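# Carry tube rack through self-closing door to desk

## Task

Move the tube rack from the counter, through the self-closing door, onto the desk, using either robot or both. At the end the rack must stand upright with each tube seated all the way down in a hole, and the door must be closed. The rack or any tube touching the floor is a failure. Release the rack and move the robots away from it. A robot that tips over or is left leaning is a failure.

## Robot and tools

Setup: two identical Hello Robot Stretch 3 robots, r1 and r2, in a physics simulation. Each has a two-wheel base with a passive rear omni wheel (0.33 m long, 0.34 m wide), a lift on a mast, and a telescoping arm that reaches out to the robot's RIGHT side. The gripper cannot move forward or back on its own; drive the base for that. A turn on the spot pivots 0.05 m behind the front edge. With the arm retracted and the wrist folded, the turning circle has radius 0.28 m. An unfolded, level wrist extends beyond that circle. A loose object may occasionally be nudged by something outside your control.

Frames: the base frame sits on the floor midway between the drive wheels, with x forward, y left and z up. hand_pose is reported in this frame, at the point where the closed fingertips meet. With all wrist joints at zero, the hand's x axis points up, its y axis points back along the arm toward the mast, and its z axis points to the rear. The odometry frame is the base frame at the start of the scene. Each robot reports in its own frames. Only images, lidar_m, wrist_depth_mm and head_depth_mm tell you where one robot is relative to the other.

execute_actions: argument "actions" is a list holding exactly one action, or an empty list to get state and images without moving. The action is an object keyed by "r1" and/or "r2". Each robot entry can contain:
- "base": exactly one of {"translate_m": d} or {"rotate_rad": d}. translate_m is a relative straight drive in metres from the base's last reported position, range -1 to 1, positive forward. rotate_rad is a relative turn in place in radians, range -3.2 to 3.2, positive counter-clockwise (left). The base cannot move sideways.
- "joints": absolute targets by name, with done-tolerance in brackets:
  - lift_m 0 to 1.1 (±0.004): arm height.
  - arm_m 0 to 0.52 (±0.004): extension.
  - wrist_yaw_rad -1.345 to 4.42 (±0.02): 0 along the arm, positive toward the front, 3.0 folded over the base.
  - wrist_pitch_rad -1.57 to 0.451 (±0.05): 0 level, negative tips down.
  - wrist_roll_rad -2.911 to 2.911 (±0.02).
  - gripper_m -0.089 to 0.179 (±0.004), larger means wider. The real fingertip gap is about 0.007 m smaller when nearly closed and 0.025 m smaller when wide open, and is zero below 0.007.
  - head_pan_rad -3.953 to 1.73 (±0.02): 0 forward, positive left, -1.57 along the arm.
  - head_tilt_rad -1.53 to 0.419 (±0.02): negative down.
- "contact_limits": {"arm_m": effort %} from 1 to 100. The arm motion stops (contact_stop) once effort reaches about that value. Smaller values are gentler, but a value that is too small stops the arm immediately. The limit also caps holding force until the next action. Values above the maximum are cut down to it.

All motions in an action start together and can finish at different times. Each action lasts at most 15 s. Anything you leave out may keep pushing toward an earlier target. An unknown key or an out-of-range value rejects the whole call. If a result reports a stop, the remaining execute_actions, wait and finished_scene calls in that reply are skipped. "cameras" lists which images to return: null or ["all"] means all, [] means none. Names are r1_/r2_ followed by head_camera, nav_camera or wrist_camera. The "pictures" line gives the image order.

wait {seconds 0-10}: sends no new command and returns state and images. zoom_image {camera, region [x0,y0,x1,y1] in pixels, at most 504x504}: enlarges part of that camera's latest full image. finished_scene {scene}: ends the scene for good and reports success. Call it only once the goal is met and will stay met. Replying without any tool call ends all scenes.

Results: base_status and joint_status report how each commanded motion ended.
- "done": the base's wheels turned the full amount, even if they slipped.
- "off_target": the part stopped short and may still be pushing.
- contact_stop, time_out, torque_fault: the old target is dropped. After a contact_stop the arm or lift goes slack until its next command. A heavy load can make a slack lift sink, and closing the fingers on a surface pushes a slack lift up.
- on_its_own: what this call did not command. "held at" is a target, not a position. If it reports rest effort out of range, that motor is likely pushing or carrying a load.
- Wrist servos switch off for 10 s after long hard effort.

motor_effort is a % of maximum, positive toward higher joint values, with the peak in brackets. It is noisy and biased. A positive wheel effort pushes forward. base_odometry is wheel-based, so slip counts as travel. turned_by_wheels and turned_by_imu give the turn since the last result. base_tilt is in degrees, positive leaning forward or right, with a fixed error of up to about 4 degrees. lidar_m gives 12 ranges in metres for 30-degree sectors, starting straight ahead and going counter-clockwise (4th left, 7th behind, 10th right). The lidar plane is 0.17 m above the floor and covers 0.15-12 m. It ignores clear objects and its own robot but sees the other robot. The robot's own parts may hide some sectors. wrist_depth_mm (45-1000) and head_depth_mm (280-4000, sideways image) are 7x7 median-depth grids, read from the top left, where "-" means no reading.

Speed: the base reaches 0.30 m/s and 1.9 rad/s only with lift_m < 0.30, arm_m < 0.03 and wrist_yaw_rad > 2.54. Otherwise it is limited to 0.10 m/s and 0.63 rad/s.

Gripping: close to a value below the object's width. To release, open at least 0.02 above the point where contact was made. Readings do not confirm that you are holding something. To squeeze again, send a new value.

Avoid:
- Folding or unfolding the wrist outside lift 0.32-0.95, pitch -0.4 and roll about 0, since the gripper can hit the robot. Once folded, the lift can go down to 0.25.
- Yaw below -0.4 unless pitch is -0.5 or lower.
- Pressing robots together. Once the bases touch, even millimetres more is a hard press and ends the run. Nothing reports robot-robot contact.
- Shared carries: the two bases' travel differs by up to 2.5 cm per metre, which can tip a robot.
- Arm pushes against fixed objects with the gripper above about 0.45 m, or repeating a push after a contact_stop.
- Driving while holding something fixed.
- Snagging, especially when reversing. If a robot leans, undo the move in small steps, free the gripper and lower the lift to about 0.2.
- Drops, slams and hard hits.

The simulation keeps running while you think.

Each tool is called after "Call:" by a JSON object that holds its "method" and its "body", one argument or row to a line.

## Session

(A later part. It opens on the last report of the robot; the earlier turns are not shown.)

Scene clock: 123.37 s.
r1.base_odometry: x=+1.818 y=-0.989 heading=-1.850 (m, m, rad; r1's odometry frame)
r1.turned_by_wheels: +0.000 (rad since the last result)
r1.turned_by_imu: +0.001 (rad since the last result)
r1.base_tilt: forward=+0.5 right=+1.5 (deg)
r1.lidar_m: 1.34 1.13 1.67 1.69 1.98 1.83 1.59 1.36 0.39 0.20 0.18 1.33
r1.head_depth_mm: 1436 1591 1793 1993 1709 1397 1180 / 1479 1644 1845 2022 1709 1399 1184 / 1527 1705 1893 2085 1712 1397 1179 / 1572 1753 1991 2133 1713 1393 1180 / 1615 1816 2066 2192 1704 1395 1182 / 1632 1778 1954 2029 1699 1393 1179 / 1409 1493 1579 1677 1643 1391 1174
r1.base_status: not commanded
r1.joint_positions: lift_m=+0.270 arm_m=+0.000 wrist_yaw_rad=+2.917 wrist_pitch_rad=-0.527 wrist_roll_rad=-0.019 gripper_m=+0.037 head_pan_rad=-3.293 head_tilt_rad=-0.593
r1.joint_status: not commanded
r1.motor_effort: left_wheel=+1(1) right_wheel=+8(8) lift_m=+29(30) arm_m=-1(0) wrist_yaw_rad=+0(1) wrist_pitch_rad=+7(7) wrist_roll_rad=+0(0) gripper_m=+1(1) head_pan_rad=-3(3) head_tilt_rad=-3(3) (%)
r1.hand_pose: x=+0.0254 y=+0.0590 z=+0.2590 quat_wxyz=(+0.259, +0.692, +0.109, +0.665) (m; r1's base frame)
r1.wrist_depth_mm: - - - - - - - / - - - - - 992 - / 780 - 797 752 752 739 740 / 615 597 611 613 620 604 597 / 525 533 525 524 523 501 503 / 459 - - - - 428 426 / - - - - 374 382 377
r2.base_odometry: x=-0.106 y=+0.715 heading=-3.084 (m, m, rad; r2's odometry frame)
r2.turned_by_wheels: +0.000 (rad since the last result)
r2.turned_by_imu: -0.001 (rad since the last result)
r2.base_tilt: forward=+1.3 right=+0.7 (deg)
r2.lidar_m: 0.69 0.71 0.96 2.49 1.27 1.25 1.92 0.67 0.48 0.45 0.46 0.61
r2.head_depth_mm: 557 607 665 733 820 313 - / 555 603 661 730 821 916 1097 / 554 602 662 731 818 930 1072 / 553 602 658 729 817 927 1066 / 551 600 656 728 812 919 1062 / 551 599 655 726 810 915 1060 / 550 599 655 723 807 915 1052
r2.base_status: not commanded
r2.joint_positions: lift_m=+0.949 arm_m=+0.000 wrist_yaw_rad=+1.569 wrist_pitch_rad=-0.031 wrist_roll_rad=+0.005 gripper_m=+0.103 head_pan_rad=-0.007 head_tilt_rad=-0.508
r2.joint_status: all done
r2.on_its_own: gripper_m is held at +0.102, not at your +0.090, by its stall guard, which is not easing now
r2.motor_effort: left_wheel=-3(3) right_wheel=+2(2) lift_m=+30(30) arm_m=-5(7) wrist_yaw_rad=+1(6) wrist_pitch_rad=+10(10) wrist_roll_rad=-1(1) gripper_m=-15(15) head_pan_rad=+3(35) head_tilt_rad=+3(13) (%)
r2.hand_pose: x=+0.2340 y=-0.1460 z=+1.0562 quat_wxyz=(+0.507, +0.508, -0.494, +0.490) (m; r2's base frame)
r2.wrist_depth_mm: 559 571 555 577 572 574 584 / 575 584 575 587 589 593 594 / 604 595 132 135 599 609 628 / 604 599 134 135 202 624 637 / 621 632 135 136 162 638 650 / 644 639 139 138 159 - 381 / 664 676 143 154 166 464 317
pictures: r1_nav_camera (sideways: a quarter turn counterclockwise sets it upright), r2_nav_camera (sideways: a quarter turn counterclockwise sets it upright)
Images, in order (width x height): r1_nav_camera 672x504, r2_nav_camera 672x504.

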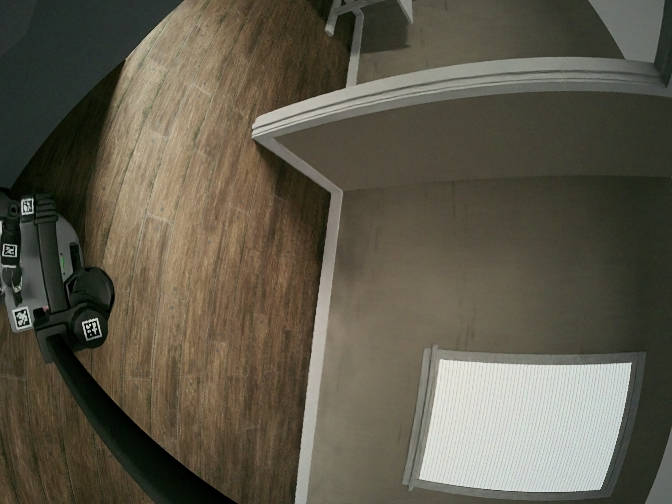

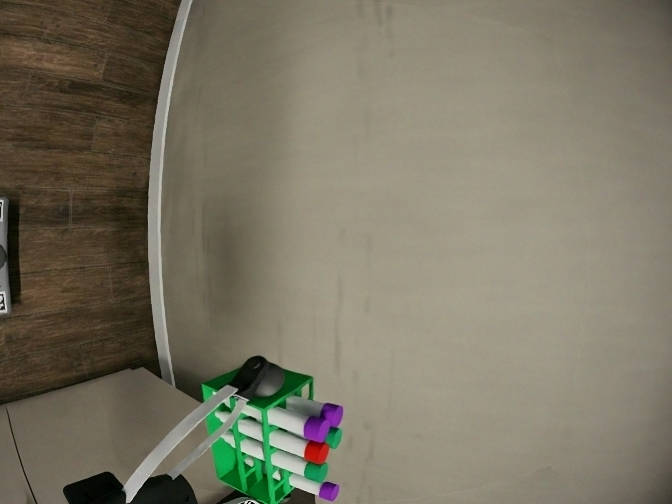

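Call:
{"method": "execute_actions", "body": {
  "actions": [
    {"r2":{"base":{"rotate_rad":1.51}}}
  ],
  "cameras": []
}}

Call:
{"method": "execute_actions", "body": {
  "actions": [
    {"r2":{"base":{"translate_m":1.0}}}
  ],
  "cameras": []
}}

Call:
{"method": "execute_actions", "body": {
  "actions": [
    {"r2":{"base":{"translate_m":0.2}}}
  ],
  "cameras": []
}}

Call:
{"method": "execute_actions", "body": {
  "actions": [
    {"r2":{"base":{"rotate_rad":1.57}}}
  ],
  "cameras": ["r2_nav_camera"]
}}

Scene clock: 131.97 s.
r1.base_odometry: x=+1.818 y=-0.989 heading=-1.850 (m, m, rad; r1's odometry frame)
r1.turned_by_wheels: +0.000 (rad since the last result)
r1.turned_by_imu: +0.001 (rad since the last result)
r1.base_tilt: forward=+0.5 right=+1.6 (deg)
r1.lidar_m: 1.33 1.21 1.67 1.69 1.98 1.82 1.59 1.37 0.39 0.20 0.18 1.33
r1.head_depth_mm: 1439 1584 1779 1984 1723 1401 1182 / 1482 1643 1841 2047 1720 1398 1188 / 1522 1690 1903 2107 1704 1390 1180 / 1571 1749 1996 2132 1699 1398 1175 / 1620 1815 2048 2204 1721 1392 1179 / 1623 1787 1949 2037 1698 1391 1178 / 1414 1491 1580 1683 1654 1390 1178
r1.base_status: not commanded
r1.joint_positions: lift_m=+0.270 arm_m=+0.000 wrist_yaw_rad=+2.917 wrist_pitch_rad=-0.527 wrist_roll_rad=-0.019 gripper_m=+0.037 head_pan_rad=-3.293 head_tilt_rad=-0.593
r1.joint_status: not commanded
r1.motor_effort: left_wheel=+0(0) right_wheel=+8(8) lift_m=+30(30) arm_m=-1(1) wrist_yaw_rad=+1(1) wrist_pitch_rad=+7(7) wrist_roll_rad=+0(0) gripper_m=+0(1) head_pan_rad=-3(3) head_tilt_rad=-3(3) (%)
r1.hand_pose: x=+0.0254 y=+0.0590 z=+0.2590 quat_wxyz=(+0.259, +0.692, +0.109, +0.665) (m; r1's base frame)
r1.wrist_depth_mm: - - - - - - - / - - - - 979 - 948 / 774 - 758 759 749 747 716 / 626 584 612 609 604 607 585 / 518 516 534 531 528 506 498 / 460 - - - - 428 433 / - - - - 380 387 386
r2.base_odometry: x=-0.106 y=+0.715 heading=-1.574 (m, m, rad; r2's odometry frame)
r2.turned_by_wheels: +1.510 (rad since the last result)
r2.turned_by_imu: +1.514 (rad since the last result)
r2.base_tilt: forward=+1.1 right=+0.7 (deg)
r2.lidar_m: 2.11 2.72 1.25 1.92 0.71 0.48 0.45 0.46 0.59 0.69 0.70 0.92
r2.head_depth_mm: 1651 1684 1735 1777 1817 313 - / 2261 2347 2417 2468 2074 1654 1289 / 2319 2506 2754 2898 2051 1599 1316 / 2298 2508 2739 2840 2054 1602 1317 / 2261 2476 2738 2848 2077 1618 1320 / 2248 2444 2717 2886 2070 1627 1318 / 2247 2439 2667 2791 2082 1614 1336
r2.base_status: done
r2.joint_positions: lift_m=+0.949 arm_m=+0.000 wrist_yaw_rad=+1.569 wrist_pitch_rad=-0.031 wrist_roll_rad=+0.005 gripper_m=+0.103 head_pan_rad=-0.007 head_tilt_rad=-0.507
r2.joint_status: not commanded
r2.on_its_own: gripper_m is held at +0.102, not at your +0.090, by its stall guard, which is not easing now
r2.motor_effort: left_wheel=-4(9) right_wheel=+2(7) lift_m=+30(30) arm_m=-5(5) wrist_yaw_rad=+2(2) wrist_pitch_rad=+10(10) wrist_roll_rad=-1(1) gripper_m=-15(15) head_pan_rad=+3(3) head_tilt_rad=+3(3) (%)
r2.hand_pose: x=+0.2340 y=-0.1460 z=+1.0562 quat_wxyz=(+0.507, +0.508, -0.494, +0.490) (m; r2's base frame)
r2.wrist_depth_mm: - - - - - 771 532 / - - - - - 747 543 / - - 132 134 - 754 546 / - - 134 135 204 789 559 / - - 136 136 161 720 563 / - - 139 139 159 - 566 / - - 144 154 166 779 549
pictures: none
No camera images: the call's "cameras" was empty. Leave "cameras" out to get every camera's image.

Scene clock: 142.93 s.
r1.base_odometry: x=+1.818 y=-0.989 heading=-1.850 (m, m, rad; r1's odometry frame)
r1.turned_by_wheels: +0.000 (rad since the last result)
r1.turned_by_imu: +0.001 (rad since the last result)
r1.base_tilt: forward=+0.6 right=+1.6 (deg)
r1.lidar_m: 1.34 1.65 0.90 0.90 1.98 1.82 1.60 1.36 0.38 0.20 0.18 1.33
r1.head_depth_mm: 1446 1587 1780 1980 1714 1399 1177 / 1485 1647 1838 2037 1707 1395 1185 / 1527 1701 1909 2099 1706 1399 1182 / 1566 1752 1981 2143 1695 1396 1181 / 1623 1824 2070 2192 1705 1393 1175 / 1633 1781 1959 2035 1689 1389 1177 / 1413 1496 1581 1674 1651 1388 1179
r1.base_status: not commanded
r1.joint_positions: lift_m=+0.270 arm_m=+0.000 wrist_yaw_rad=+2.917 wrist_pitch_rad=-0.527 wrist_roll_rad=-0.019 gripper_m=+0.037 head_pan_rad=-3.293 head_tilt_rad=-0.593
r1.joint_status: not commanded
r1.motor_effort: left_wheel=+1(0) right_wheel=+8(8) lift_m=+30(30) arm_m=-1(0) wrist_yaw_rad=+2(1) wrist_pitch_rad=+7(7) wrist_roll_rad=+0(0) gripper_m=+0(1) head_pan_rad=-3(3) head_tilt_rad=-2(3) (%)
r1.hand_pose: x=+0.0254 y=+0.0590 z=+0.2590 quat_wxyz=(+0.259, +0.692, +0.109, +0.665) (m; r1's base frame)
r1.wrist_depth_mm: - - - - 938 - - / - - - 936 930 953 967 / 789 - 767 765 746 748 751 / 639 594 609 598 611 604 602 / 529 511 534 531 523 511 501 / 456 - - - - 433 432 / - - - - 376 379 381
r2.base_odometry: x=-0.109 y=-0.285 heading=-1.574 (m, m, rad; r2's odometry frame)
r2.turned_by_wheels: +0.000 (rad since the last result)
r2.turned_by_imu: -0.008 (rad since the last result)
r2.base_tilt: forward=+1.2 right=+0.7 (deg)
r2.lidar_m: 1.65 1.69 2.15 0.93 1.20 1.55 1.45 0.95 0.65 0.61 0.62 0.81
r2.head_depth_mm: 1407 1478 1515 1562 1617 313 - / 1428 1553 1708 1886 1973 1650 1283 / 1418 1529 1693 1872 2002 1597 1307 / 1405 1526 1671 1850 1986 1609 1327 / 1398 1523 1663 1832 1983 1610 1314 / 1384 1496 1632 1820 1983 1610 1330 / 1372 1483 1614 1818 1960 1619 1334
r2.base_status: done
r2.joint_positions: lift_m=+0.949 arm_m=+0.000 wrist_yaw_rad=+1.569 wrist_pitch_rad=-0.031 wrist_roll_rad=+0.005 gripper_m=+0.103 head_pan_rad=-0.007 head_tilt_rad=-0.507
r2.joint_status: not commanded
r2.on_its_own: gripper_m is held at +0.102, not at your +0.090, by its stall guard, which is not easing now
r2.motor_effort: left_wheel=-3(3) right_wheel=+1(7) lift_m=+30(30) arm_m=-5(6) wrist_yaw_rad=+2(1) wrist_pitch_rad=+11(11) wrist_roll_rad=-2(2) gripper_m=-15(15) head_pan_rad=+3(3) head_tilt_rad=+3(3) (%)
r2.hand_pose: x=+0.2340 y=-0.1460 z=+1.0562 quat_wxyz=(+0.507, +0.508, -0.494, +0.490) (m; r2's base frame)
r2.wrist_depth_mm: - - - - - 650 447 / - - - - - 652 451 / - - 131 134 975 677 468 / - - 134 136 203 675 475 / - - 136 137 161 603 485 / - - 139 139 158 - 488 / - - 144 155 167 662 465
pictures: none
No camera images: the call's "cameras" was empty. Leave "cameras" out to get every camera's image.

Scene clock: 145.90 s.
r1.base_odometry: x=+1.818 y=-0.989 heading=-1.850 (m, m, rad; r1's odometry frame)
r1.turned_by_wheels: +0.000 (rad since the last result)
r1.turned_by_imu: +0.000 (rad since the last result)
r1.base_tilt: forward=+0.6 right=+1.6 (deg)
r1.lidar_m: 1.34 1.65 1.67 0.95 1.99 1.82 1.60 1.36 0.39 0.20 0.18 1.33
r1.head_depth_mm: 1438 1587 1788 1976 1719 1402 1178 / 1477 1639 1850 2049 1707 1396 1181 / 1521 1693 1907 2088 1711 1403 1177 / 1570 1745 1986 2144 1701 1400 1178 / 1603 1819 2070 2207 1706 1398 1179 / 1631 1793 1955 2021 1710 1396 1176 / 1414 1495 1577 1672 1648 1397 1177
r1.base_status: not commanded
r1.joint_positions: lift_m=+0.270 arm_m=+0.000 wrist_yaw_rad=+2.917 wrist_pitch_rad=-0.527 wrist_roll_rad=-0.019 gripper_m=+0.037 head_pan_rad=-3.293 head_tilt_rad=-0.593
r1.joint_status: not commanded
r1.motor_effort: left_wheel=-1(1) right_wheel=+8(8) lift_m=+29(30) arm_m=-1(2) wrist_yaw_rad=+2(1) wrist_pitch_rad=+7(7) wrist_roll_rad=+0(0) gripper_m=+1(1) head_pan_rad=-3(3) head_tilt_rad=-2(3) (%)
r1.hand_pose: x=+0.0254 y=+0.0590 z=+0.2590 quat_wxyz=(+0.259, +0.692, +0.109, +0.665) (m; r1's base frame)
r1.wrist_depth_mm: - - - 972 - - - / - - - 981 - 952 949 / 787 - 773 765 774 765 753 / 632 591 623 618 615 601 606 / 523 530 537 526 521 495 501 / 459 - - - - 435 434 / - - - - 375 376 380
r2.base_odometry: x=-0.110 y=-0.485 heading=-1.574 (m, m, rad; r2's odometry frame)
r2.turned_by_wheels: +0.000 (rad since the last result)
r2.turned_by_imu: -0.002 (rad since the last result)
r2.base_tilt: forward=+1.2 right=+0.7 (deg)
r2.lidar_m: 1.46 1.49 1.93 1.73 0.97 1.76 1.64 0.93 0.64 0.60 0.61 0.79
r2.head_depth_mm: 1257 1359 1457 1515 1559 312 - / 1250 1363 1495 1659 1813 1652 1281 / 1237 1348 1477 1632 1836 1608 1323 / 1233 1330 1467 1618 1801 1605 1309 / 1222 1326 1443 1602 1801 1606 1315 / 1204 1302 1438 1587 1775 1623 1319 / 1202 1301 1425 1585 1743 1625 1332
r2.base_status: done
r2.joint_positions: lift_m=+0.949 arm_m=+0.000 wrist_yaw_rad=+1.569 wrist_pitch_rad=-0.031 wrist_roll_rad=+0.005 gripper_m=+0.103 head_pan_rad=-0.007 head_tilt_rad=-0.507
r2.joint_status: not commanded
r2.on_its_own: gripper_m is held at +0.102, not at your +0.090, by its stall guard, which is not easing now
r2.motor_effort: left_wheel=-3(5) right_wheel=+1(6) lift_m=+31(30) arm_m=-5(5) wrist_yaw_rad=+2(2) wrist_pitch_rad=+10(10) wrist_roll_rad=-1(1) gripper_m=-16(15) head_pan_rad=+3(3) head_tilt_rad=+2(1) (%)
r2.hand_pose: x=+0.2340 y=-0.1460 z=+1.0562 quat_wxyz=(+0.507, +0.508, -0.494, +0.490) (m; r2's base frame)
r2.wrist_depth_mm: - - - - - 632 444 / - - - - - 627 442 / - - 132 135 910 648 447 / - - 134 136 202 660 450 / - - 136 136 161 593 465 / - - 139 138 159 - 468 / - - 145 154 166 643 451
pictures: none
No camera images: the call's "cameras" was empty. Leave "cameras" out to get every camera's image.

Scene clock: 149.37 s.
r1.base_odometry: x=+1.818 y=-0.989 heading=-1.850 (m, m, rad; r1's odometry frame)
r1.turned_by_wheels: +0.000 (rad since the last result)
r1.turned_by_imu: +0.000 (rad since the last result)
r1.base_tilt: forward=+0.6 right=+1.5 (deg)
r1.lidar_m: 1.33 1.65 1.67 1.09 1.99 1.83 1.59 1.36 0.39 0.20 0.18 1.33
r1.head_depth_mm: 1434 1587 1784 1998 1713 1397 1182 / 1478 1645 1848 2024 1702 1392 1181 / 1521 1704 1915 2106 1722 1395 1179 / 1562 1742 1968 2135 1703 1397 1182 / 1617 1818 2058 2189 1700 1391 1176 / 1623 1782 1942 2036 1697 1394 1177 / 1417 1497 1571 1673 1647 1386 1178
r1.base_status: not commanded
r1.joint_positions: lift_m=+0.270 arm_m=+0.000 wrist_yaw_rad=+2.917 wrist_pitch_rad=-0.527 wrist_roll_rad=-0.019 gripper_m=+0.037 head_pan_rad=-3.293 head_tilt_rad=-0.593
r1.joint_status: not commanded
r1.motor_effort: left_wheel=+0(1) right_wheel=+9(9) lift_m=+30(30) arm_m=-1(1) wrist_yaw_rad=+1(1) wrist_pitch_rad=+7(7) wrist_roll_rad=+0(0) gripper_m=+1(1) head_pan_rad=-3(3) head_tilt_rad=-3(3) (%)
r1.hand_pose: x=+0.0254 y=+0.0590 z=+0.2590 quat_wxyz=(+0.259, +0.692, +0.109, +0.665) (m; r1's base frame)
r1.wrist_depth_mm: - - - - - - - / - - - - 987 936 936 / 771 - 756 767 731 757 736 / 626 604 636 624 612 604 611 / 518 527 540 518 525 504 499 / 458 - - - - 438 437 / - - - - 380 384 380
r2.base_odometry: x=-0.110 y=-0.485 heading=-0.004 (m, m, rad; r2's odometry frame)
r2.turned_by_wheels: +1.570 (rad since the last result)
r2.turned_by_imu: +1.574 (rad since the last result)
r2.base_tilt: forward=+1.1 right=+0.8 (deg)
r2.lidar_m: 1.70 0.97 1.76 1.64 0.92 0.63 0.60 0.61 0.80 1.46 1.49 1.94
r2.head_depth_mm: 1748 1911 2096 2335 2026 313 - / 3622 3645 2173 2367 2048 1647 1282 / 3685 3857 - 2863 2039 1610 1318 / 3666 3854 - 2863 2086 1608 1325 / 3610 3865 - 2716 1993 1500 1324 / 1635 1701 1793 1871 1175 1342 1317 / 1345 1369 1337 1416 1429 1525 1334
r2.base_status: done
r2.joint_positions: lift_m=+0.949 arm_m=+0.000 wrist_yaw_rad=+1.569 wrist_pitch_rad=-0.031 wrist_roll_rad=+0.005 gripper_m=+0.103 head_pan_rad=-0.007 head_tilt_rad=-0.507
r2.joint_status: not commanded
r2.on_its_own: gripper_m is held at +0.102, not at your +0.090, by its stall guard, which is not easing now
r2.motor_effort: left_wheel=-4(10) right_wheel=+3(8) lift_m=+30(31) arm_m=-5(5) wrist_yaw_rad=+2(1) wrist_pitch_rad=+11(10) wrist_roll_rad=-1(1) gripper_m=-15(15) head_pan_rad=+3(3) head_tilt_rad=+3(2) (%)
r2.hand_pose: x=+0.2340 y=-0.1460 z=+1.0562 quat_wxyz=(+0.507, +0.508, -0.494, +0.490) (m; r2's base frame)
r2.wrist_depth_mm: - - - - - - - / - - - - - - - / - - 132 134 - - - / - - 134 136 204 - - / - - 136 137 161 - - / - - 138 138 159 - - / - - 144 155 166 - -
pictures: r2_nav_camera (sideways: a quarter turn counterclockwise sets it upright)
Images, in order (width x height): r2_nav_camera 672x504.

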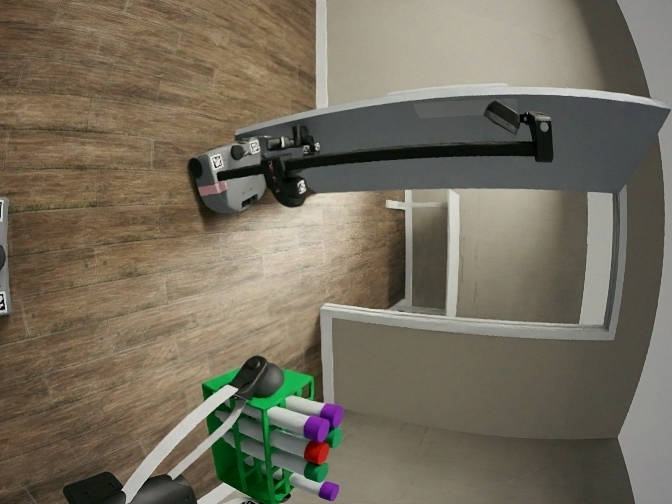

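Call:
{"method": "execute_actions", "body": {
  "actions": [
    {"r2":{"base":{"rotate_rad":-0.12}}}
  ],
  "cameras": []
}}

Call:
{"method": "execute_actions", "body": {
  "actions": [
    {"r2":{"base":{"translate_m":0.7}}}
  ],
  "cameras": []
}}

Call:
{"method": "execute_actions", "body": {
  "actions": [
    {"r2":{"base":{"rotate_rad":0.12},"joints":{"head_tilt_rad":-0.8}}}
  ],
  "cameras": ["r2_nav_camera"]
}}

Scene clock: 158.17 s.
r1.base_odometry: x=+1.818 y=-0.989 heading=-1.850 (m, m, rad; r1's odometry frame)
r1.turned_by_wheels: +0.000 (rad since the last result)
r1.turned_by_imu: +0.000 (rad since the last result)
r1.base_tilt: forward=+0.6 right=+1.5 (deg)
r1.lidar_m: 1.34 1.64 1.67 1.09 1.98 1.82 1.59 1.37 0.39 0.20 0.18 1.33
r1.head_depth_mm: 1437 1592 1777 1989 1718 1398 1180 / 1484 1641 1834 2028 1727 1396 1179 / 1525 1698 1906 2094 1702 1398 1180 / 1566 1754 1971 2128 1712 1400 1179 / 1612 1808 2050 2204 1704 1394 1177 / 1629 1793 1946 2027 1707 1392 1175 / 1416 1494 1581 1686 1654 1391 1172
r1.base_status: not commanded
r1.joint_positions: lift_m=+0.270 arm_m=+0.000 wrist_yaw_rad=+2.917 wrist_pitch_rad=-0.527 wrist_roll_rad=-0.019 gripper_m=+0.037 head_pan_rad=-3.293 head_tilt_rad=-0.593
r1.joint_status: not commanded
r1.motor_effort: left_wheel=-1(0) right_wheel=+8(8) lift_m=+30(30) arm_m=-1(1) wrist_yaw_rad=+2(0) wrist_pitch_rad=+7(7) wrist_roll_rad=-1(0) gripper_m=+0(0) head_pan_rad=-3(3) head_tilt_rad=-3(3) (%)
r1.hand_pose: x=+0.0254 y=+0.0590 z=+0.2590 quat_wxyz=(+0.259, +0.692, +0.109, +0.665) (m; r1's base frame)
r1.wrist_depth_mm: - - - - - - - / - - - - 999 986 964 / 788 - 784 759 758 739 719 / 632 604 609 614 609 599 605 / 524 524 531 534 529 506 503 / 472 - - - - 432 431 / - - - - 378 381 383
r2.base_odometry: x=-0.110 y=-0.485 heading=-0.124 (m, m, rad; r2's odometry frame)
r2.turned_by_wheels: -0.120 (rad since the last result)
r2.turned_by_imu: -0.121 (rad since the last result)
r2.base_tilt: forward=+1.2 right=+0.7 (deg)
r2.lidar_m: 2.10 0.97 1.86 1.65 1.07 0.67 0.60 0.60 0.73 1.38 1.46 1.77
r2.head_depth_mm: 1859 2043 2245 2460 2030 313 - / 1832 1989 2173 2429 2049 1643 1288 / 1832 2021 2209 2473 2043 1603 1315 / 3697 - - 2862 2047 1605 1322 / 3670 3942 - 2866 2053 1614 1318 / 3558 3807 - 2895 2002 1463 1324 / 3463 1754 1787 1809 1152 1300 1267
r2.base_status: done
r2.joint_positions: lift_m=+0.949 arm_m=+0.000 wrist_yaw_rad=+1.569 wrist_pitch_rad=-0.031 wrist_roll_rad=+0.005 gripper_m=+0.103 head_pan_rad=-0.007 head_tilt_rad=-0.507
r2.joint_status: not commanded
r2.on_its_own: gripper_m is held at +0.102, not at your +0.090, by its stall guard, which is not easing now
r2.motor_effort: left_wheel=+3(8) right_wheel=-4(8) lift_m=+30(30) arm_m=-5(5) wrist_yaw_rad=+2(1) wrist_pitch_rad=+10(10) wrist_roll_rad=-1(1) gripper_m=-15(14) head_pan_rad=+3(3) head_tilt_rad=+3(3) (%)
r2.hand_pose: x=+0.2340 y=-0.1460 z=+1.0562 quat_wxyz=(+0.507, +0.508, -0.494, +0.490) (m; r2's base frame)
r2.wrist_depth_mm: 869 - - - - - - / 922 - - - - - - / - - 131 134 - - - / - - 134 136 - - - / - - 136 138 162 - - / - - 138 138 159 - - / - 927 144 154 167 - -
pictures: none
No camera images: the call's "cameras" was empty. Leave "cameras" out to get every camera's image.

Scene clock: 166.13 s.
r1.base_odometry: x=+1.818 y=-0.989 heading=-1.850 (m, m, rad; r1's odometry frame)
r1.turned_by_wheels: +0.000 (rad since the last result)
r1.turned_by_imu: +0.001 (rad since the last result)
r1.base_tilt: forward=+0.5 right=+1.5 (deg)
r1.lidar_m: 1.34 1.65 1.67 0.54 0.52 1.82 1.59 1.37 0.39 0.20 0.18 1.32
r1.head_depth_mm: 1439 1577 1789 1977 1707 1393 1178 / 1480 1647 1847 2022 1710 1405 1177 / 1517 1689 1910 2090 1699 1398 1178 / 1565 1756 1977 2134 1707 1398 1184 / 1621 1812 2054 2183 1706 1394 1175 / 1627 1797 1947 2021 1697 1388 1180 / 1409 1490 1569 1683 1654 1378 1174
r1.base_status: not commanded
r1.joint_positions: lift_m=+0.270 arm_m=+0.000 wrist_yaw_rad=+2.917 wrist_pitch_rad=-0.527 wrist_roll_rad=-0.019 gripper_m=+0.037 head_pan_rad=-3.293 head_tilt_rad=-0.593
r1.joint_status: not commanded
r1.motor_effort: left_wheel=+1(0) right_wheel=+8(8) lift_m=+29(30) arm_m=-2(0) wrist_yaw_rad=+1(1) wrist_pitch_rad=+7(7) wrist_roll_rad=+0(0) gripper_m=+0(1) head_pan_rad=-3(3) head_tilt_rad=-3(2) (%)
r1.hand_pose: x=+0.0254 y=+0.0590 z=+0.2590 quat_wxyz=(+0.259, +0.692, +0.109, +0.665) (m; r1's base frame)
r1.wrist_depth_mm: - - - - - - - / - - 951 - 977 974 941 / 566 - 686 792 766 743 746 / 613 585 609 615 598 594 595 / 522 520 537 531 521 506 504 / 462 - - - - 434 428 / - - - - 379 383 383
r2.base_odometry: x=+0.585 y=-0.572 heading=-0.124 (m, m, rad; r2's odometry frame)
r2.turned_by_wheels: +0.000 (rad since the last result)
r2.turned_by_imu: -0.005 (rad since the last result)
r2.base_tilt: forward=+1.3 right=+0.7 (deg)
r2.lidar_m: 1.40 0.94 0.44 1.79 1.80 1.43 1.29 1.29 1.48 1.32 1.33 1.48
r2.head_depth_mm: 1201 1313 1449 1624 1794 313 - / 1176 1282 1408 1566 1770 1651 1273 / 3105 3348 3178 2564 1906 1600 1322 / 3053 3289 3717 2838 2049 1605 1320 / 3005 3238 3572 2898 2066 1607 1321 / 2961 3212 3488 2884 2074 1612 1321 / 2931 3145 3397 2930 2089 1573 1325
r2.base_status: done
r2.joint_positions: lift_m=+0.949 arm_m=+0.000 wrist_yaw_rad=+1.569 wrist_pitch_rad=-0.031 wrist_roll_rad=+0.005 gripper_m=+0.103 head_pan_rad=-0.007 head_tilt_rad=-0.507
r2.joint_status: not commanded
r2.on_its_own: gripper_m is held at +0.102, not at your +0.090, by its stall guard, which is not easing now
r2.motor_effort: left_wheel=+2(9) right_wheel=-4(4) lift_m=+31(30) arm_m=-5(5) wrist_yaw_rad=+1(2) wrist_pitch_rad=+10(10) wrist_roll_rad=-1(1) gripper_m=-15(14) head_pan_rad=+2(3) head_tilt_rad=+4(3) (%)
r2.hand_pose: x=+0.2340 y=-0.1460 z=+1.0562 quat_wxyz=(+0.507, +0.508, -0.494, +0.490) (m; r2's base frame)
r2.wrist_depth_mm: 886 - - - - - - / 893 - - - - - - / 869 - 132 134 - - - / 882 - 134 135 203 - - / 893 - 136 137 162 - - / 865 - 140 138 158 - - / 840 - 144 154 165 - -
pictures: none
No camera images: the call's "cameras" was empty. Leave "cameras" out to get every camera's image.

Scene clock: 167.17 s.
r1.base_odometry: x=+1.818 y=-0.989 heading=-1.850 (m, m, rad; r1's odometry frame)
r1.turned_by_wheels: +0.000 (rad since the last result)
r1.turned_by_imu: +0.000 (rad since the last result)
r1.base_tilt: forward=+0.6 right=+1.5 (deg)
r1.lidar_m: 1.34 1.64 1.67 0.55 0.53 1.83 1.59 1.36 0.39 0.20 0.18 1.33
r1.head_depth_mm: 1433 1584 1788 1986 1707 1403 1177 / 1478 1643 1863 2035 1706 1401 1177 / 1520 1704 1888 2105 1723 1396 1179 / 1568 1751 1983 2136 1706 1396 1182 / 1635 1815 2066 2203 1705 1385 1173 / 1629 1790 1957 2042 1708 1388 1179 / 1409 1492 1583 1672 1647 1393 1177
r1.base_status: not commanded
r1.joint_positions: lift_m=+0.270 arm_m=+0.000 wrist_yaw_rad=+2.917 wrist_pitch_rad=-0.527 wrist_roll_rad=-0.019 gripper_m=+0.037 head_pan_rad=-3.293 head_tilt_rad=-0.593
r1.joint_status: not commanded
r1.motor_effort: left_wheel=+1(1) right_wheel=+8(8) lift_m=+30(30) arm_m=-2(1) wrist_yaw_rad=+1(2) wrist_pitch_rad=+7(7) wrist_roll_rad=+0(0) gripper_m=+1(0) head_pan_rad=-3(3) head_tilt_rad=-3(3) (%)
r1.hand_pose: x=+0.0254 y=+0.0590 z=+0.2590 quat_wxyz=(+0.259, +0.692, +0.109, +0.665) (m; r1's base frame)
r1.wrist_depth_mm: - - - - - - - / - - 962 - 978 - 971 / 555 - 712 773 756 745 733 / 604 584 606 621 598 603 596 / 530 518 547 533 525 505 506 / 458 - - - - 436 440 / - - - - 375 383 379
r2.base_odometry: x=+0.585 y=-0.572 heading=-0.004 (m, m, rad; r2's odometry frame)
r2.turned_by_wheels: +0.120 (rad since the last result)
r2.turned_by_imu: +0.120 (rad since the last result)
r2.base_tilt: forward=+1.2 right=+0.7 (deg)
r2.lidar_m: 1.44 0.87 0.44 1.80 1.83 1.37 1.28 1.31 1.41 1.32 1.35 1.40
r2.head_depth_mm: 1199 1333 1558 309 - 1297 1148 / 2874 3091 2127 1795 1502 1321 1152 / 3122 3270 2369 1885 1545 1318 1155 / 3067 3304 2407 1883 1558 1320 1153 / 2944 3309 2403 1898 1566 1322 1155 / 2916 3169 2424 1831 1560 1333 1094 / 3000 3174 1353 1442 1487 1096 977
r2.base_status: done
r2.joint_positions: lift_m=+0.949 arm_m=+0.000 wrist_yaw_rad=+1.569 wrist_pitch_rad=-0.031 wrist_roll_rad=+0.005 gripper_m=+0.103 head_pan_rad=-0.007 head_tilt_rad=-0.790
r2.joint_status: all done
r2.on_its_own: gripper_m is held at +0.102, not at your +0.090, by its stall guard, which is not easing now
r2.motor_effort: left_wheel=-4(9) right_wheel=+3(7) lift_m=+31(30) arm_m=-6(5) wrist_yaw_rad=+1(1) wrist_pitch_rad=+10(10) wrist_roll_rad=-1(1) gripper_m=-14(15) head_pan_rad=+3(3) head_tilt_rad=-5(22) (%)
r2.hand_pose: x=+0.2340 y=-0.1460 z=+1.0562 quat_wxyz=(+0.507, +0.508, -0.494, +0.490) (m; r2's base frame)
r2.wrist_depth_mm: 786 - - - - - - / 794 - - - - - - / 779 - 131 135 - - - / 797 - 134 136 202 - - / 775 - 136 137 162 - - / 796 921 139 139 159 - - / 761 - 144 154 165 - -
pictures: r2_nav_camera (sideways: a quarter turn counterclockwise sets it upright)
Images, in order (width x height): r2_nav_camera 672x504.

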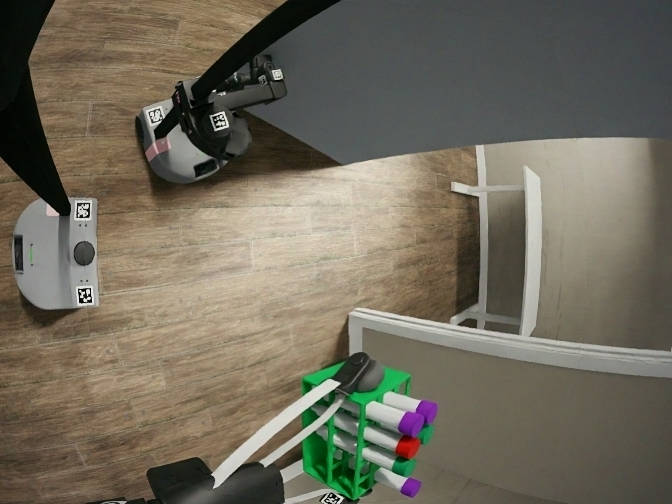

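Call:
{"method": "execute_actions", "body": {
  "actions": [
    {"r2":{"base":{"translate_m":0.6}}}
  ],
  "cameras": ["r2_nav_camera"]
}}

Scene clock: 177.80 s.
r1.base_odometry: x=+1.818 y=-0.989 heading=-1.850 (m, m, rad; r1's odometry frame)
r1.turned_by_wheels: +0.000 (rad since the last result)
r1.turned_by_imu: +0.001 (rad since the last result)
r1.base_tilt: forward=+0.5 right=+1.5 (deg)
r1.lidar_m: 1.33 1.65 1.67 1.68 1.98 1.82 0.41 1.37 0.38 0.20 0.18 1.32
r1.head_depth_mm: 1429 1565 1763 1987 1705 1399 1181 / 1484 436 364 2039 1713 1399 1181 / 1521 316 349 2084 1719 1399 1059 / 1542 333 354 2164 1708 1400 1030 / 326 343 370 469 561 720 985 / 329 354 398 2027 1703 1392 1175 / 1407 722 1511 1678 1650 1389 1173
r1.base_status: not commanded
r1.joint_positions: lift_m=+0.270 arm_m=+0.000 wrist_yaw_rad=+2.917 wrist_pitch_rad=-0.527 wrist_roll_rad=-0.019 gripper_m=+0.037 head_pan_rad=-3.293 head_tilt_rad=-0.593
r1.joint_status: not commanded
r1.motor_effort: left_wheel=+1(1) right_wheel=+9(8) lift_m=+30(30) arm_m=-1(1) wrist_yaw_rad=+1(1) wrist_pitch_rad=+7(7) wrist_roll_rad=+0(0) gripper_m=+1(1) head_pan_rad=-3(3) head_tilt_rad=-4(2) (%)
r1.hand_pose: x=+0.0254 y=+0.0590 z=+0.2590 quat_wxyz=(+0.259, +0.692, +0.109, +0.665) (m; r1's base frame)
r1.wrist_depth_mm: - - - - - - - / - - - - 978 980 950 / 796 - 740 775 766 746 738 / 635 606 617 606 618 595 600 / 526 517 539 531 524 505 495 / 459 - - - - 436 438 / - - - - 375 386 378
r2.base_odometry: x=+1.185 y=-0.574 heading=-0.004 (m, m, rad; r2's odometry frame)
r2.turned_by_wheels: +0.000 (rad since the last result)
r2.turned_by_imu: -0.005 (rad since the last result)
r2.base_tilt: forward=+1.1 right=+0.7 (deg)
r2.lidar_m: 2.44 0.70 0.60 0.60 0.51 2.00 1.88 1.92 1.36 1.28 1.12 0.84
r2.head_depth_mm: 2356 2896 2375 309 - 1293 1147 / 2366 2882 2384 1882 1497 1323 1152 / 2391 2869 2362 1886 1543 1319 1152 / 2377 2841 2397 1877 1543 1325 1152 / 2393 2845 2412 1896 1556 1330 1158 / 2264 2798 2428 1906 1565 1325 1156 / 2401 2804 2423 1902 1578 1280 1160
r2.base_status: done
r2.joint_positions: lift_m=+0.949 arm_m=+0.000 wrist_yaw_rad=+1.569 wrist_pitch_rad=-0.031 wrist_roll_rad=+0.005 gripper_m=+0.103 head_pan_rad=-0.007 head_tilt_rad=-0.790
r2.joint_status: not commanded
r2.on_its_own: gripper_m is held at +0.102, not at your +0.090, by its stall guard, which is not easing now
r2.motor_effort: left_wheel=-3(5) right_wheel=+1(8) lift_m=+31(30) arm_m=-5(5) wrist_yaw_rad=+1(2) wrist_pitch_rad=+10(10) wrist_roll_rad=-2(2) gripper_m=-15(15) head_pan_rad=+3(3) head_tilt_rad=-3(4) (%)
r2.hand_pose: x=+0.2340 y=-0.1460 z=+1.0562 quat_wxyz=(+0.507, +0.508, -0.494, +0.490) (m; r2's base frame)
r2.wrist_depth_mm: - - - - 647 634 641 / - - - - 672 674 671 / - - 131 134 648 660 690 / - - 134 136 202 695 720 / 722 - 135 137 162 732 745 / 726 - 139 138 158 - 752 / 636 - 144 154 167 766 790
pictures: r2_nav_camera (sideways: a quarter turn counterclockwise sets it upright)
Images, in order (width x height): r2_nav_camera 672x504.

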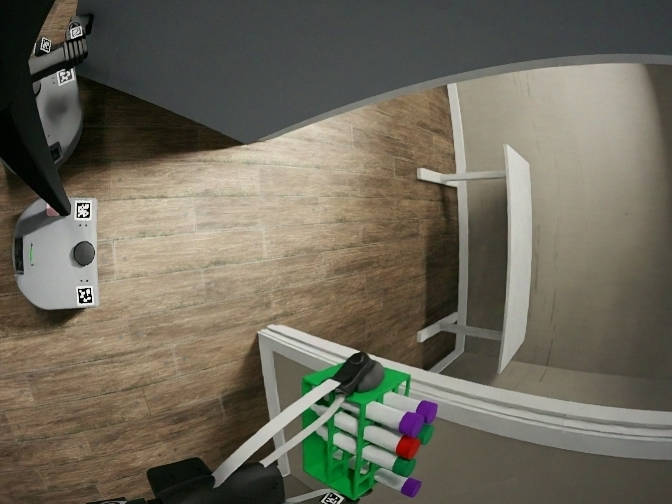

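Call:
{"method": "execute_actions", "body": {
  "actions": [
    {"r2":{"base":{"rotate_rad":0.08}}}
  ],
  "cameras": []
}}

Call:
{"method": "execute_actions", "body": {
  "actions": [
    {"r2":{"base":{"translate_m":1.0},"joints":{"lift_m":1.02}}}
  ],
  "cameras": ["r2_nav_camera"]
}}

Scene clock: 182.17 s.
r1.base_odometry: x=+1.818 y=-0.989 heading=-1.850 (m, m, rad; r1's odometry frame)
r1.turned_by_wheels: +0.000 (rad since the last result)
r1.turned_by_imu: +0.000 (rad since the last result)
r1.base_tilt: forward=+0.6 right=+1.5 (deg)
r1.lidar_m: 1.34 1.65 1.67 1.68 1.98 1.82 0.41 1.37 0.38 0.20 0.18 1.33
r1.head_depth_mm: 1436 1559 1763 1987 1707 1397 1180 / 1473 340 370 2042 1701 1392 1178 / 1526 326 358 2098 1708 1395 1057 / 1535 350 365 2139 1654 1191 1013 / 319 344 379 467 578 1326 1011 / 425 783 1822 2033 1698 1400 1173 / 1411 737 1503 1676 1656 1391 1170
r1.base_status: not commanded
r1.joint_positions: lift_m=+0.270 arm_m=+0.000 wrist_yaw_rad=+2.917 wrist_pitch_rad=-0.527 wrist_roll_rad=-0.019 gripper_m=+0.037 head_pan_rad=-3.293 head_tilt_rad=-0.593
r1.joint_status: not commanded
r1.motor_effort: left_wheel=+1(0) right_wheel=+9(8) lift_m=+29(30) arm_m=-1(1) wrist_yaw_rad=+1(1) wrist_pitch_rad=+7(7) wrist_roll_rad=+0(0) gripper_m=+1(0) head_pan_rad=-3(3) head_tilt_rad=-3(3) (%)
r1.hand_pose: x=+0.0254 y=+0.0590 z=+0.2590 quat_wxyz=(+0.259, +0.692, +0.109, +0.665) (m; r1's base frame)
r1.wrist_depth_mm: - - - - - - - / - - - - 975 992 979 / 791 - 763 764 755 735 727 / 633 586 615 613 608 596 600 / 525 515 533 529 520 508 503 / 465 - - - - 434 434 / - - - - 371 376 378
r2.base_odometry: x=+1.185 y=-0.574 heading=+0.076 (m, m, rad; r2's odometry frame)
r2.turned_by_wheels: +0.080 (rad since the last result)
r2.turned_by_imu: +0.080 (rad since the last result)
r2.base_tilt: forward=+1.2 right=+0.8 (deg)
r2.lidar_m: 2.43 0.67 0.60 0.60 0.51 1.95 1.89 1.81 1.32 1.28 1.03 0.84
r2.head_depth_mm: 2368 2785 2382 309 - 1285 1146 / 2401 2839 2379 1865 1484 1322 1150 / 2401 2800 2367 1881 1555 1321 1148 / 2407 2827 2400 1884 1560 1321 1155 / 2404 2832 2400 1902 1564 1321 1150 / 2447 2858 2409 1895 1565 1333 1158 / 2529 2885 2418 1894 1175 1237 1161
r2.base_status: done
r2.joint_positions: lift_m=+0.949 arm_m=+0.000 wrist_yaw_rad=+1.569 wrist_pitch_rad=-0.031 wrist_roll_rad=+0.005 gripper_m=+0.103 head_pan_rad=-0.007 head_tilt_rad=-0.790
r2.joint_status: not commanded
r2.on_its_own: gripper_m is held at +0.102, not at your +0.090, by its stall guard, which is not easing now
r2.motor_effort: left_wheel=-4(9) right_wheel=+3(7) lift_m=+31(30) arm_m=-5(5) wrist_yaw_rad=+2(1) wrist_pitch_rad=+10(10) wrist_roll_rad=-1(1) gripper_m=-15(14) head_pan_rad=+3(3) head_tilt_rad=-6(5) (%)
r2.hand_pose: x=+0.2340 y=-0.1460 z=+1.0562 quat_wxyz=(+0.507, +0.508, -0.494, +0.490) (m; r2's base frame)
r2.wrist_depth_mm: 662 - - - - 591 595 / 651 - - - - 596 612 / 651 - 132 135 681 631 624 / 620 - 134 135 202 642 663 / 620 - 136 136 161 655 662 / 618 830 140 138 159 - 684 / 594 - 145 154 166 719 708
pictures: none
No camera images: the call's "cameras" was empty. Leave "cameras" out to get every camera's image.

Scene clock: 193.10 s.
r1.base_odometry: x=+1.818 y=-0.989 heading=-1.850 (m, m, rad; r1's odometry frame)
r1.turned_by_wheels: +0.000 (rad since the last result)
r1.turned_by_imu: +0.001 (rad since the last result)
r1.base_tilt: forward=+0.6 right=+1.6 (deg)
r1.lidar_m: 1.34 1.65 1.67 1.69 1.98 1.83 1.59 1.31 0.39 0.20 0.18 1.33
r1.head_depth_mm: 1436 1587 1795 1975 1713 1394 1184 / 1485 1645 1843 2041 1707 1396 1180 / 1521 1697 1907 2091 1704 1396 1178 / 1569 1750 1988 2130 1708 1395 1181 / 1604 1815 2048 2193 1696 1397 1175 / 1631 1786 1955 2029 1709 1396 1178 / 1406 1493 1573 1680 1658 1385 1174
r1.base_status: not commanded
r1.joint_positions: lift_m=+0.270 arm_m=+0.000 wrist_yaw_rad=+2.917 wrist_pitch_rad=-0.527 wrist_roll_rad=-0.019 gripper_m=+0.037 head_pan_rad=-3.293 head_tilt_rad=-0.593
r1.joint_status: not commanded
r1.motor_effort: left_wheel=+1(0) right_wheel=+9(9) lift_m=+30(30) arm_m=+0(1) wrist_yaw_rad=+1(2) wrist_pitch_rad=+7(7) wrist_roll_rad=+0(0) gripper_m=+1(1) head_pan_rad=-3(3) head_tilt_rad=-3(3) (%)
r1.hand_pose: x=+0.0254 y=+0.0590 z=+0.2590 quat_wxyz=(+0.259, +0.692, +0.109, +0.665) (m; r1's base frame)
r1.wrist_depth_mm: - - - - - - - / - - - - - 979 963 / 794 - 778 767 761 743 735 / 628 591 611 624 607 601 603 / 523 520 527 524 519 501 502 / 463 - - - - 431 436 / - - - - 374 387 384
r2.base_odometry: x=+2.182 y=-0.498 heading=+0.076 (m, m, rad; r2's odometry frame)
r2.turned_by_wheels: +0.000 (rad since the last result)
r2.turned_by_imu: -0.008 (rad since the last result)
r2.base_tilt: forward=+1.2 right=+0.7 (deg)
r2.lidar_m: 1.45 1.46 2.56 0.63 0.46 0.63 2.88 1.82 0.46 0.61 1.32 1.63
r2.head_depth_mm: 1628 1406 1169 - 1504 1312 1147 / 1627 1415 2130 1831 1545 1320 1148 / 1627 1416 2161 1882 1559 1324 1147 / 1612 1426 2136 1887 1553 1326 1150 / 1615 1432 2146 1897 1558 1323 1154 / 1614 1443 1677 1851 1568 1329 1159 / 1608 1527 2129 1913 1582 1340 1163
r2.base_status: done
r2.joint_positions: lift_m=+1.019 arm_m=+0.000 wrist_yaw_rad=+1.569 wrist_pitch_rad=-0.032 wrist_roll_rad=+0.005 gripper_m=+0.103 head_pan_rad=-0.007 head_tilt_rad=-0.790
r2.joint_status: all done
r2.on_its_own: gripper_m is held at +0.102, not at your +0.090, by its stall guard, which is not easing now
r2.motor_effort: left_wheel=-3(3) right_wheel=+1(7) lift_m=+30(30) arm_m=-5(5) wrist_yaw_rad=+2(2) wrist_pitch_rad=+11(11) wrist_roll_rad=-2(2) gripper_m=-16(15) head_pan_rad=+3(3) head_tilt_rad=-4(3) (%)
r2.hand_pose: x=+0.2340 y=-0.1460 z=+1.1260 quat_wxyz=(+0.508, +0.509, -0.493, +0.490) (m; r2's base frame)
r2.wrist_depth_mm: - - - - - - - / - - - - - - - / - - 132 134 - - - / - - 133 135 203 - - / - - 136 137 161 - - / - - 139 138 159 - - / - - 144 155 166 - -
pictures: r2_nav_camera (sideways: a quarter turn counterclockwise sets it upright)
Images, in order (width x height): r2_nav_camera 672x504.

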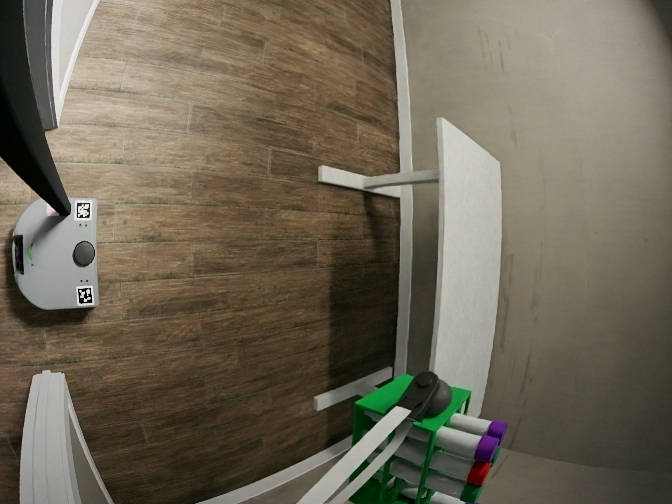

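Call:
{"method": "execute_actions", "body": {
  "actions": [
    {"r2":{"base":{"translate_m":1.0}},"r1":{"base":{"translate_m":0.45}}}
  ],
  "cameras": ["r2_nav_camera","r1_nav_camera"]
}}

Scene clock: 208.60 s.
r1.base_odometry: x=+1.694 y=-1.422 heading=-1.851 (m, m, rad; r1's odometry frame)
r1.turned_by_wheels: +0.000 (rad since the last result)
r1.turned_by_imu: -1.517 (rad since the last result)
r1.base_tilt: forward=+0.5 right=+1.7 (deg)
r1.lidar_m: 0.93 1.21 1.14 1.16 1.48 1.71 1.75 2.13 2.01 1.47 1.53 0.91
r1.head_depth_mm: 1357 1503 1669 1898 1699 1392 1176 / 1402 1555 1743 1940 1700 1390 1171 / 1445 1619 1822 2011 1703 1384 1178 / 1504 1689 1888 2093 1697 1391 1179 / 1552 1748 1983 2165 1688 1389 1175 / 1623 1810 2089 2173 1689 1386 1169 / 1689 1906 2185 2173 1687 1385 1169
r1.base_status: translate_m off_target (by the wheels' count: +0.4498 of +0.4500)
r1.joint_positions: lift_m=+0.270 arm_m=+0.000 wrist_yaw_rad=+2.918 wrist_pitch_rad=-0.527 wrist_roll_rad=-0.018 gripper_m=+0.037 head_pan_rad=-3.296 head_tilt_rad=-0.600
r1.joint_status: not commanded
r1.on_its_own: right_wheel is at rest, and its effort (+27) is outside its rest range (-18 to +18)
r1.motor_effort: left_wheel=+12(29) right_wheel=+27(72) lift_m=+31(32) arm_m=-1(0) wrist_yaw_rad=+0(32) wrist_pitch_rad=+7(9) wrist_roll_rad=-1(1) gripper_m=+1(1) head_pan_rad=-2(3) head_tilt_rad=+0(2) (%)
r1.hand_pose: x=+0.0252 y=+0.0590 z=+0.2591 quat_wxyz=(+0.259, +0.693, +0.109, +0.664) (m; r1's base frame)
r1.wrist_depth_mm: - - - - - - - / - - - - - 960 930 / 776 - 773 770 762 736 729 / 627 600 620 604 601 590 592 / 530 523 541 525 528 496 509 / 462 - - - - 440 435 / - - - - 372 381 384
r2.base_odometry: x=+3.179 y=-0.423 heading=+0.076 (m, m, rad; r2's odometry frame)
r2.turned_by_wheels: +0.000 (rad since the last result)
r2.turned_by_imu: -0.008 (rad since the last result)
r2.base_tilt: forward=+1.3 right=+0.8 (deg)
r2.lidar_m: 0.85 0.53 1.20 2.47 1.67 1.23 3.86 1.23 1.32 1.27 0.93 0.89
r2.head_depth_mm: 720 821 915 - 659 577 502 / 718 820 932 797 677 578 504 / 719 814 939 822 677 578 504 / 715 816 936 825 683 580 505 / 713 812 943 827 682 582 506 / 714 814 946 833 683 582 508 / 714 813 944 833 686 583 509
r2.base_status: done
r2.joint_positions: lift_m=+1.019 arm_m=+0.000 wrist_yaw_rad=+1.569 wrist_pitch_rad=-0.032 wrist_roll_rad=+0.005 gripper_m=+0.103 head_pan_rad=-0.007 head_tilt_rad=-0.790
r2.joint_status: not commanded
r2.on_its_own: gripper_m is held at +0.102, not at your +0.090, by its stall guard, which is not easing now
r2.motor_effort: left_wheel=-2(4) right_wheel=+0(7) lift_m=+30(30) arm_m=-5(5) wrist_yaw_rad=+1(1) wrist_pitch_rad=+11(11) wrist_roll_rad=-1(1) gripper_m=-15(14) head_pan_rad=+3(3) head_tilt_rad=-4(5) (%)
r2.hand_pose: x=+0.2340 y=-0.1460 z=+1.1260 quat_wxyz=(+0.508, +0.509, -0.493, +0.490) (m; r2's base frame)
r2.wrist_depth_mm: 691 722 720 731 708 700 723 / 720 722 752 740 743 736 759 / 735 729 131 134 753 786 766 / 769 769 134 136 203 790 817 / 784 799 136 136 162 779 818 / 825 812 139 139 159 - 816 / 818 698 144 155 167 647 637
pictures: r1_nav_camera (sideways: a quarter turn counterclockwise sets it upright), r2_nav_camera (sideways: a quarter turn counterclockwise sets it upright)
Images, in order (width x height): r1_nav_camera 672x504, r2_nav_camera 672x504.

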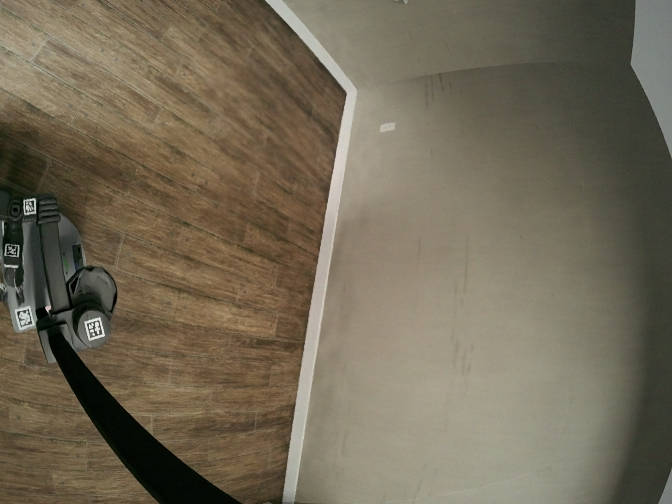

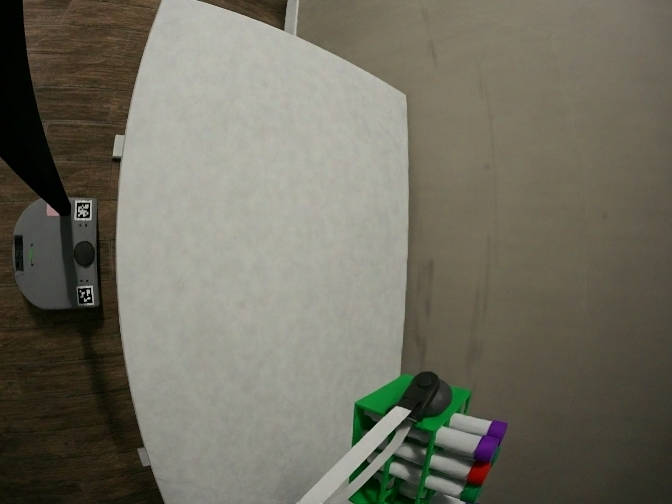

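Call:
{"method": "execute_actions", "body": {
  "actions": [
    {"r2":{"base":{"translate_m":0.1}},"r1":{"base":{"translate_m":-0.05},"joints":{"head_pan_rad":-0.8,"head_tilt_rad":-0.7}}}
  ],
  "cameras": ["r1_nav_camera"]
}}

Call:
{"method": "execute_actions", "body": {
  "actions": [
    {"r2":{"joints":{"lift_m":0.7}}}
  ],
  "cameras": ["r2_nav_camera"]
}}

Scene clock: 215.93 s.
r1.base_odometry: x=+1.707 y=-1.374 heading=-1.851 (m, m, rad; r1's odometry frame)
r1.turned_by_wheels: +0.000 (rad since the last result)
r1.turned_by_imu: -0.003 (rad since the last result)
r1.base_tilt: forward=+0.6 right=+1.5 (deg)
r1.lidar_m: 0.98 1.27 1.16 1.18 1.50 1.67 1.70 2.12 1.99 1.49 0.15 0.42
r1.head_depth_mm: - - - - - - 1131 / - - - - - - 1073 / - - - - 326 330 332 / 438 494 565 664 798 1005 554 / 783 890 1034 1229 1446 319 1072 / - - - - 1407 1316 1134 / - 842 961 1107 1316 1313 1135
r1.base_status: done
r1.joint_positions: lift_m=+0.270 arm_m=+0.000 wrist_yaw_rad=+2.918 wrist_pitch_rad=-0.527 wrist_roll_rad=-0.018 gripper_m=+0.037 head_pan_rad=-0.807 head_tilt_rad=-0.693
r1.joint_status: all done
r1.motor_effort: left_wheel=+1(8) right_wheel=+6(23) lift_m=+31(31) arm_m=-2(1) wrist_yaw_rad=+0(1) wrist_pitch_rad=+7(7) wrist_roll_rad=-1(1) gripper_m=+1(1) head_pan_rad=+3(33) head_tilt_rad=-2(8) (%)
r1.hand_pose: x=+0.0252 y=+0.0590 z=+0.2590 quat_wxyz=(+0.259, +0.693, +0.109, +0.664) (m; r1's base frame)
r1.wrist_depth_mm: - - - - - - - / - - - - 996 961 962 / 767 - 754 762 759 740 728 / 633 605 618 622 604 616 582 / 522 513 534 534 519 504 499 / 463 - - - - 433 429 / - - - - 377 383 381
r2.base_odometry: x=+3.279 y=-0.415 heading=+0.076 (m, m, rad; r2's odometry frame)
r2.turned_by_wheels: +0.000 (rad since the last result)
r2.turned_by_imu: -0.001 (rad since the last result)
r2.base_tilt: forward=+1.3 right=+0.7 (deg)
r2.lidar_m: 0.75 0.48 0.46 2.48 1.80 1.33 3.96 1.32 1.32 1.27 0.89 0.78
r2.head_depth_mm: 630 717 799 - 658 577 503 / 628 715 835 798 677 578 503 / 627 715 833 822 683 579 505 / 628 713 829 822 682 581 505 / 626 712 828 827 682 583 507 / 625 711 830 832 685 583 508 / 624 709 824 833 684 585 508
r2.base_status: done
r2.joint_positions: lift_m=+1.019 arm_m=+0.000 wrist_yaw_rad=+1.569 wrist_pitch_rad=-0.032 wrist_roll_rad=+0.005 gripper_m=+0.103 head_pan_rad=-0.007 head_tilt_rad=-0.790
r2.joint_status: not commanded
r2.on_its_own: gripper_m is held at +0.102, not at your +0.090, by its stall guard, which is not easing now
r2.motor_effort: left_wheel=-2(6) right_wheel=+0(5) lift_m=+31(30) arm_m=-5(5) wrist_yaw_rad=+2(2) wrist_pitch_rad=+11(11) wrist_roll_rad=-1(1) gripper_m=-15(15) head_pan_rad=+2(3) head_tilt_rad=-4(4) (%)
r2.hand_pose: x=+0.2340 y=-0.1460 z=+1.1260 quat_wxyz=(+0.508, +0.509, -0.493, +0.490) (m; r2's base frame)
r2.wrist_depth_mm: 617 624 621 633 608 627 613 / 622 632 634 638 648 649 654 / 665 653 132 133 656 657 669 / 657 680 134 135 682 691 703 / 711 686 136 136 161 705 703 / 723 713 139 138 159 - 730 / 735 685 145 154 166 647 645
pictures: r1_nav_camera (sideways: a quarter turn counterclockwise sets it upright)
Images, in order (width x height): r1_nav_camera 672x504.

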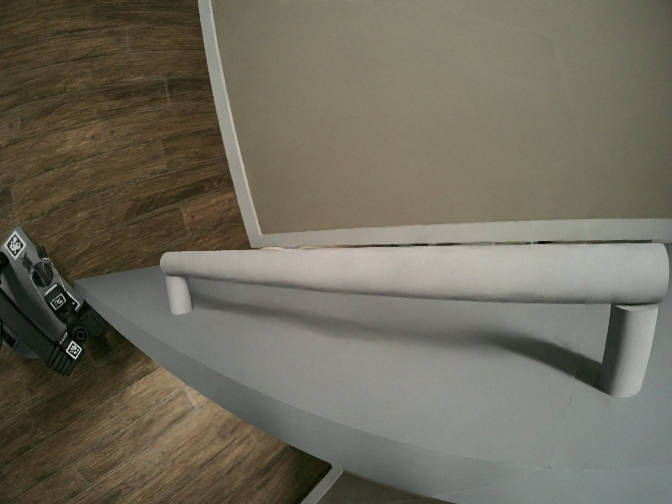

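Scene clock: 219.67 s.
r1.base_odometry: x=+1.707 y=-1.374 heading=-1.851 (m, m, rad; r1's odometry frame)
r1.turned_by_wheels: +0.000 (rad since the last result)
r1.turned_by_imu: +0.000 (rad since the last result)
r1.base_tilt: forward=+0.5 right=+1.6 (deg)
r1.lidar_m: 0.98 1.27 1.16 1.18 1.50 1.67 1.70 2.12 1.99 1.49 0.15 0.42
r1.head_depth_mm: - - - - - - 1132 / - - - - - - 1071 / - - - - 327 329 332 / 439 494 566 663 798 1003 555 / 785 896 1038 1226 1444 319 1072 / - - - - 1409 1312 1132 / - 841 963 1116 1328 1312 1128
r1.base_status: not commanded
r1.joint_positions: lift_m=+0.270 arm_m=+0.000 wrist_yaw_rad=+2.918 wrist_pitch_rad=-0.527 wrist_roll_rad=-0.018 gripper_m=+0.037 head_pan_rad=-0.807 head_tilt_rad=-0.693
r1.joint_status: not commanded
r1.motor_effort: left_wheel=+1(1) right_wheel=+6(6) lift_m=+32(32) arm_m=-2(0) wrist_yaw_rad=+0(0) wrist_pitch_rad=+7(7) wrist_roll_rad=-1(1) gripper_m=+0(1) head_pan_rad=+3(3) head_tilt_rad=-2(2) (%)
r1.hand_pose: x=+0.0252 y=+0.0590 z=+0.2590 quat_wxyz=(+0.259, +0.693, +0.109, +0.664) (m; r1's base frame)
r1.wrist_depth_mm: - - - - - - - / - - - - 981 968 965 / 775 - 773 765 747 749 739 / 627 620 625 620 608 592 589 / 516 514 535 522 520 506 498 / 456 - - - - 432 432 / - - - - 375 382 380
r2.base_odometry: x=+3.279 y=-0.415 heading=+0.076 (m, m, rad; r2's odometry frame)
r2.turned_by_wheels: +0.000 (rad since the last result)
r2.turned_by_imu: +0.000 (rad since the last result)
r2.base_tilt: forward=+1.3 right=+0.8 (deg)
r2.lidar_m: 0.75 0.49 0.46 2.47 1.80 1.33 3.96 1.32 1.32 1.27 0.89 0.79
r2.head_depth_mm: 630 718 838 818 673 438 477 / 630 719 834 820 676 469 486 / 627 716 834 822 680 580 505 / 628 712 830 827 681 580 506 / 626 713 828 827 684 581 507 / 626 712 827 831 683 582 508 / 626 711 824 832 686 583 509
r2.base_status: not commanded
r2.joint_positions: lift_m=+0.700 arm_m=+0.000 wrist_yaw_rad=+1.569 wrist_pitch_rad=-0.032 wrist_roll_rad=+0.005 gripper_m=+0.103 head_pan_rad=-0.007 head_tilt_rad=-0.790
r2.joint_status: all done
r2.on_its_own: gripper_m is held at +0.102, not at your +0.090, by its stall guard, which is not easing now
r2.motor_effort: left_wheel=-1(2) right_wheel=+0(0) lift_m=+13(27) arm_m=-5(5) wrist_yaw_rad=+2(2) wrist_pitch_rad=+11(11) wrist_roll_rad=-1(1) gripper_m=-15(15) head_pan_rad=+3(3) head_tilt_rad=-4(4) (%)
r2.hand_pose: x=+0.2340 y=-0.1460 z=+0.8070 quat_wxyz=(+0.508, +0.509, -0.493, +0.490) (m; r2's base frame)
r2.wrist_depth_mm: 621 621 626 623 630 636 637 / 629 628 636 631 636 655 634 / 654 664 132 135 671 663 681 / 659 670 134 135 558 684 683 / 511 494 136 136 162 436 384 / 330 328 139 139 160 - 277 / 255 229 144 155 166 215 211
pictures: r2_nav_camera (sideways: a quarter turn counterclockwise sets it upright)
Images, in order (width x height): r2_nav_camera 672x504.

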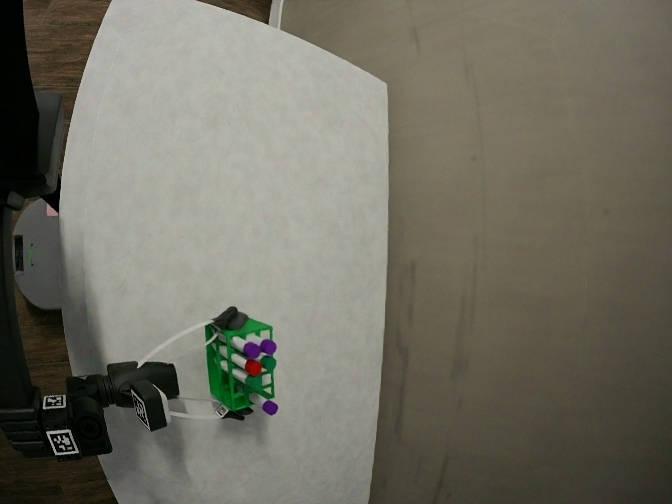

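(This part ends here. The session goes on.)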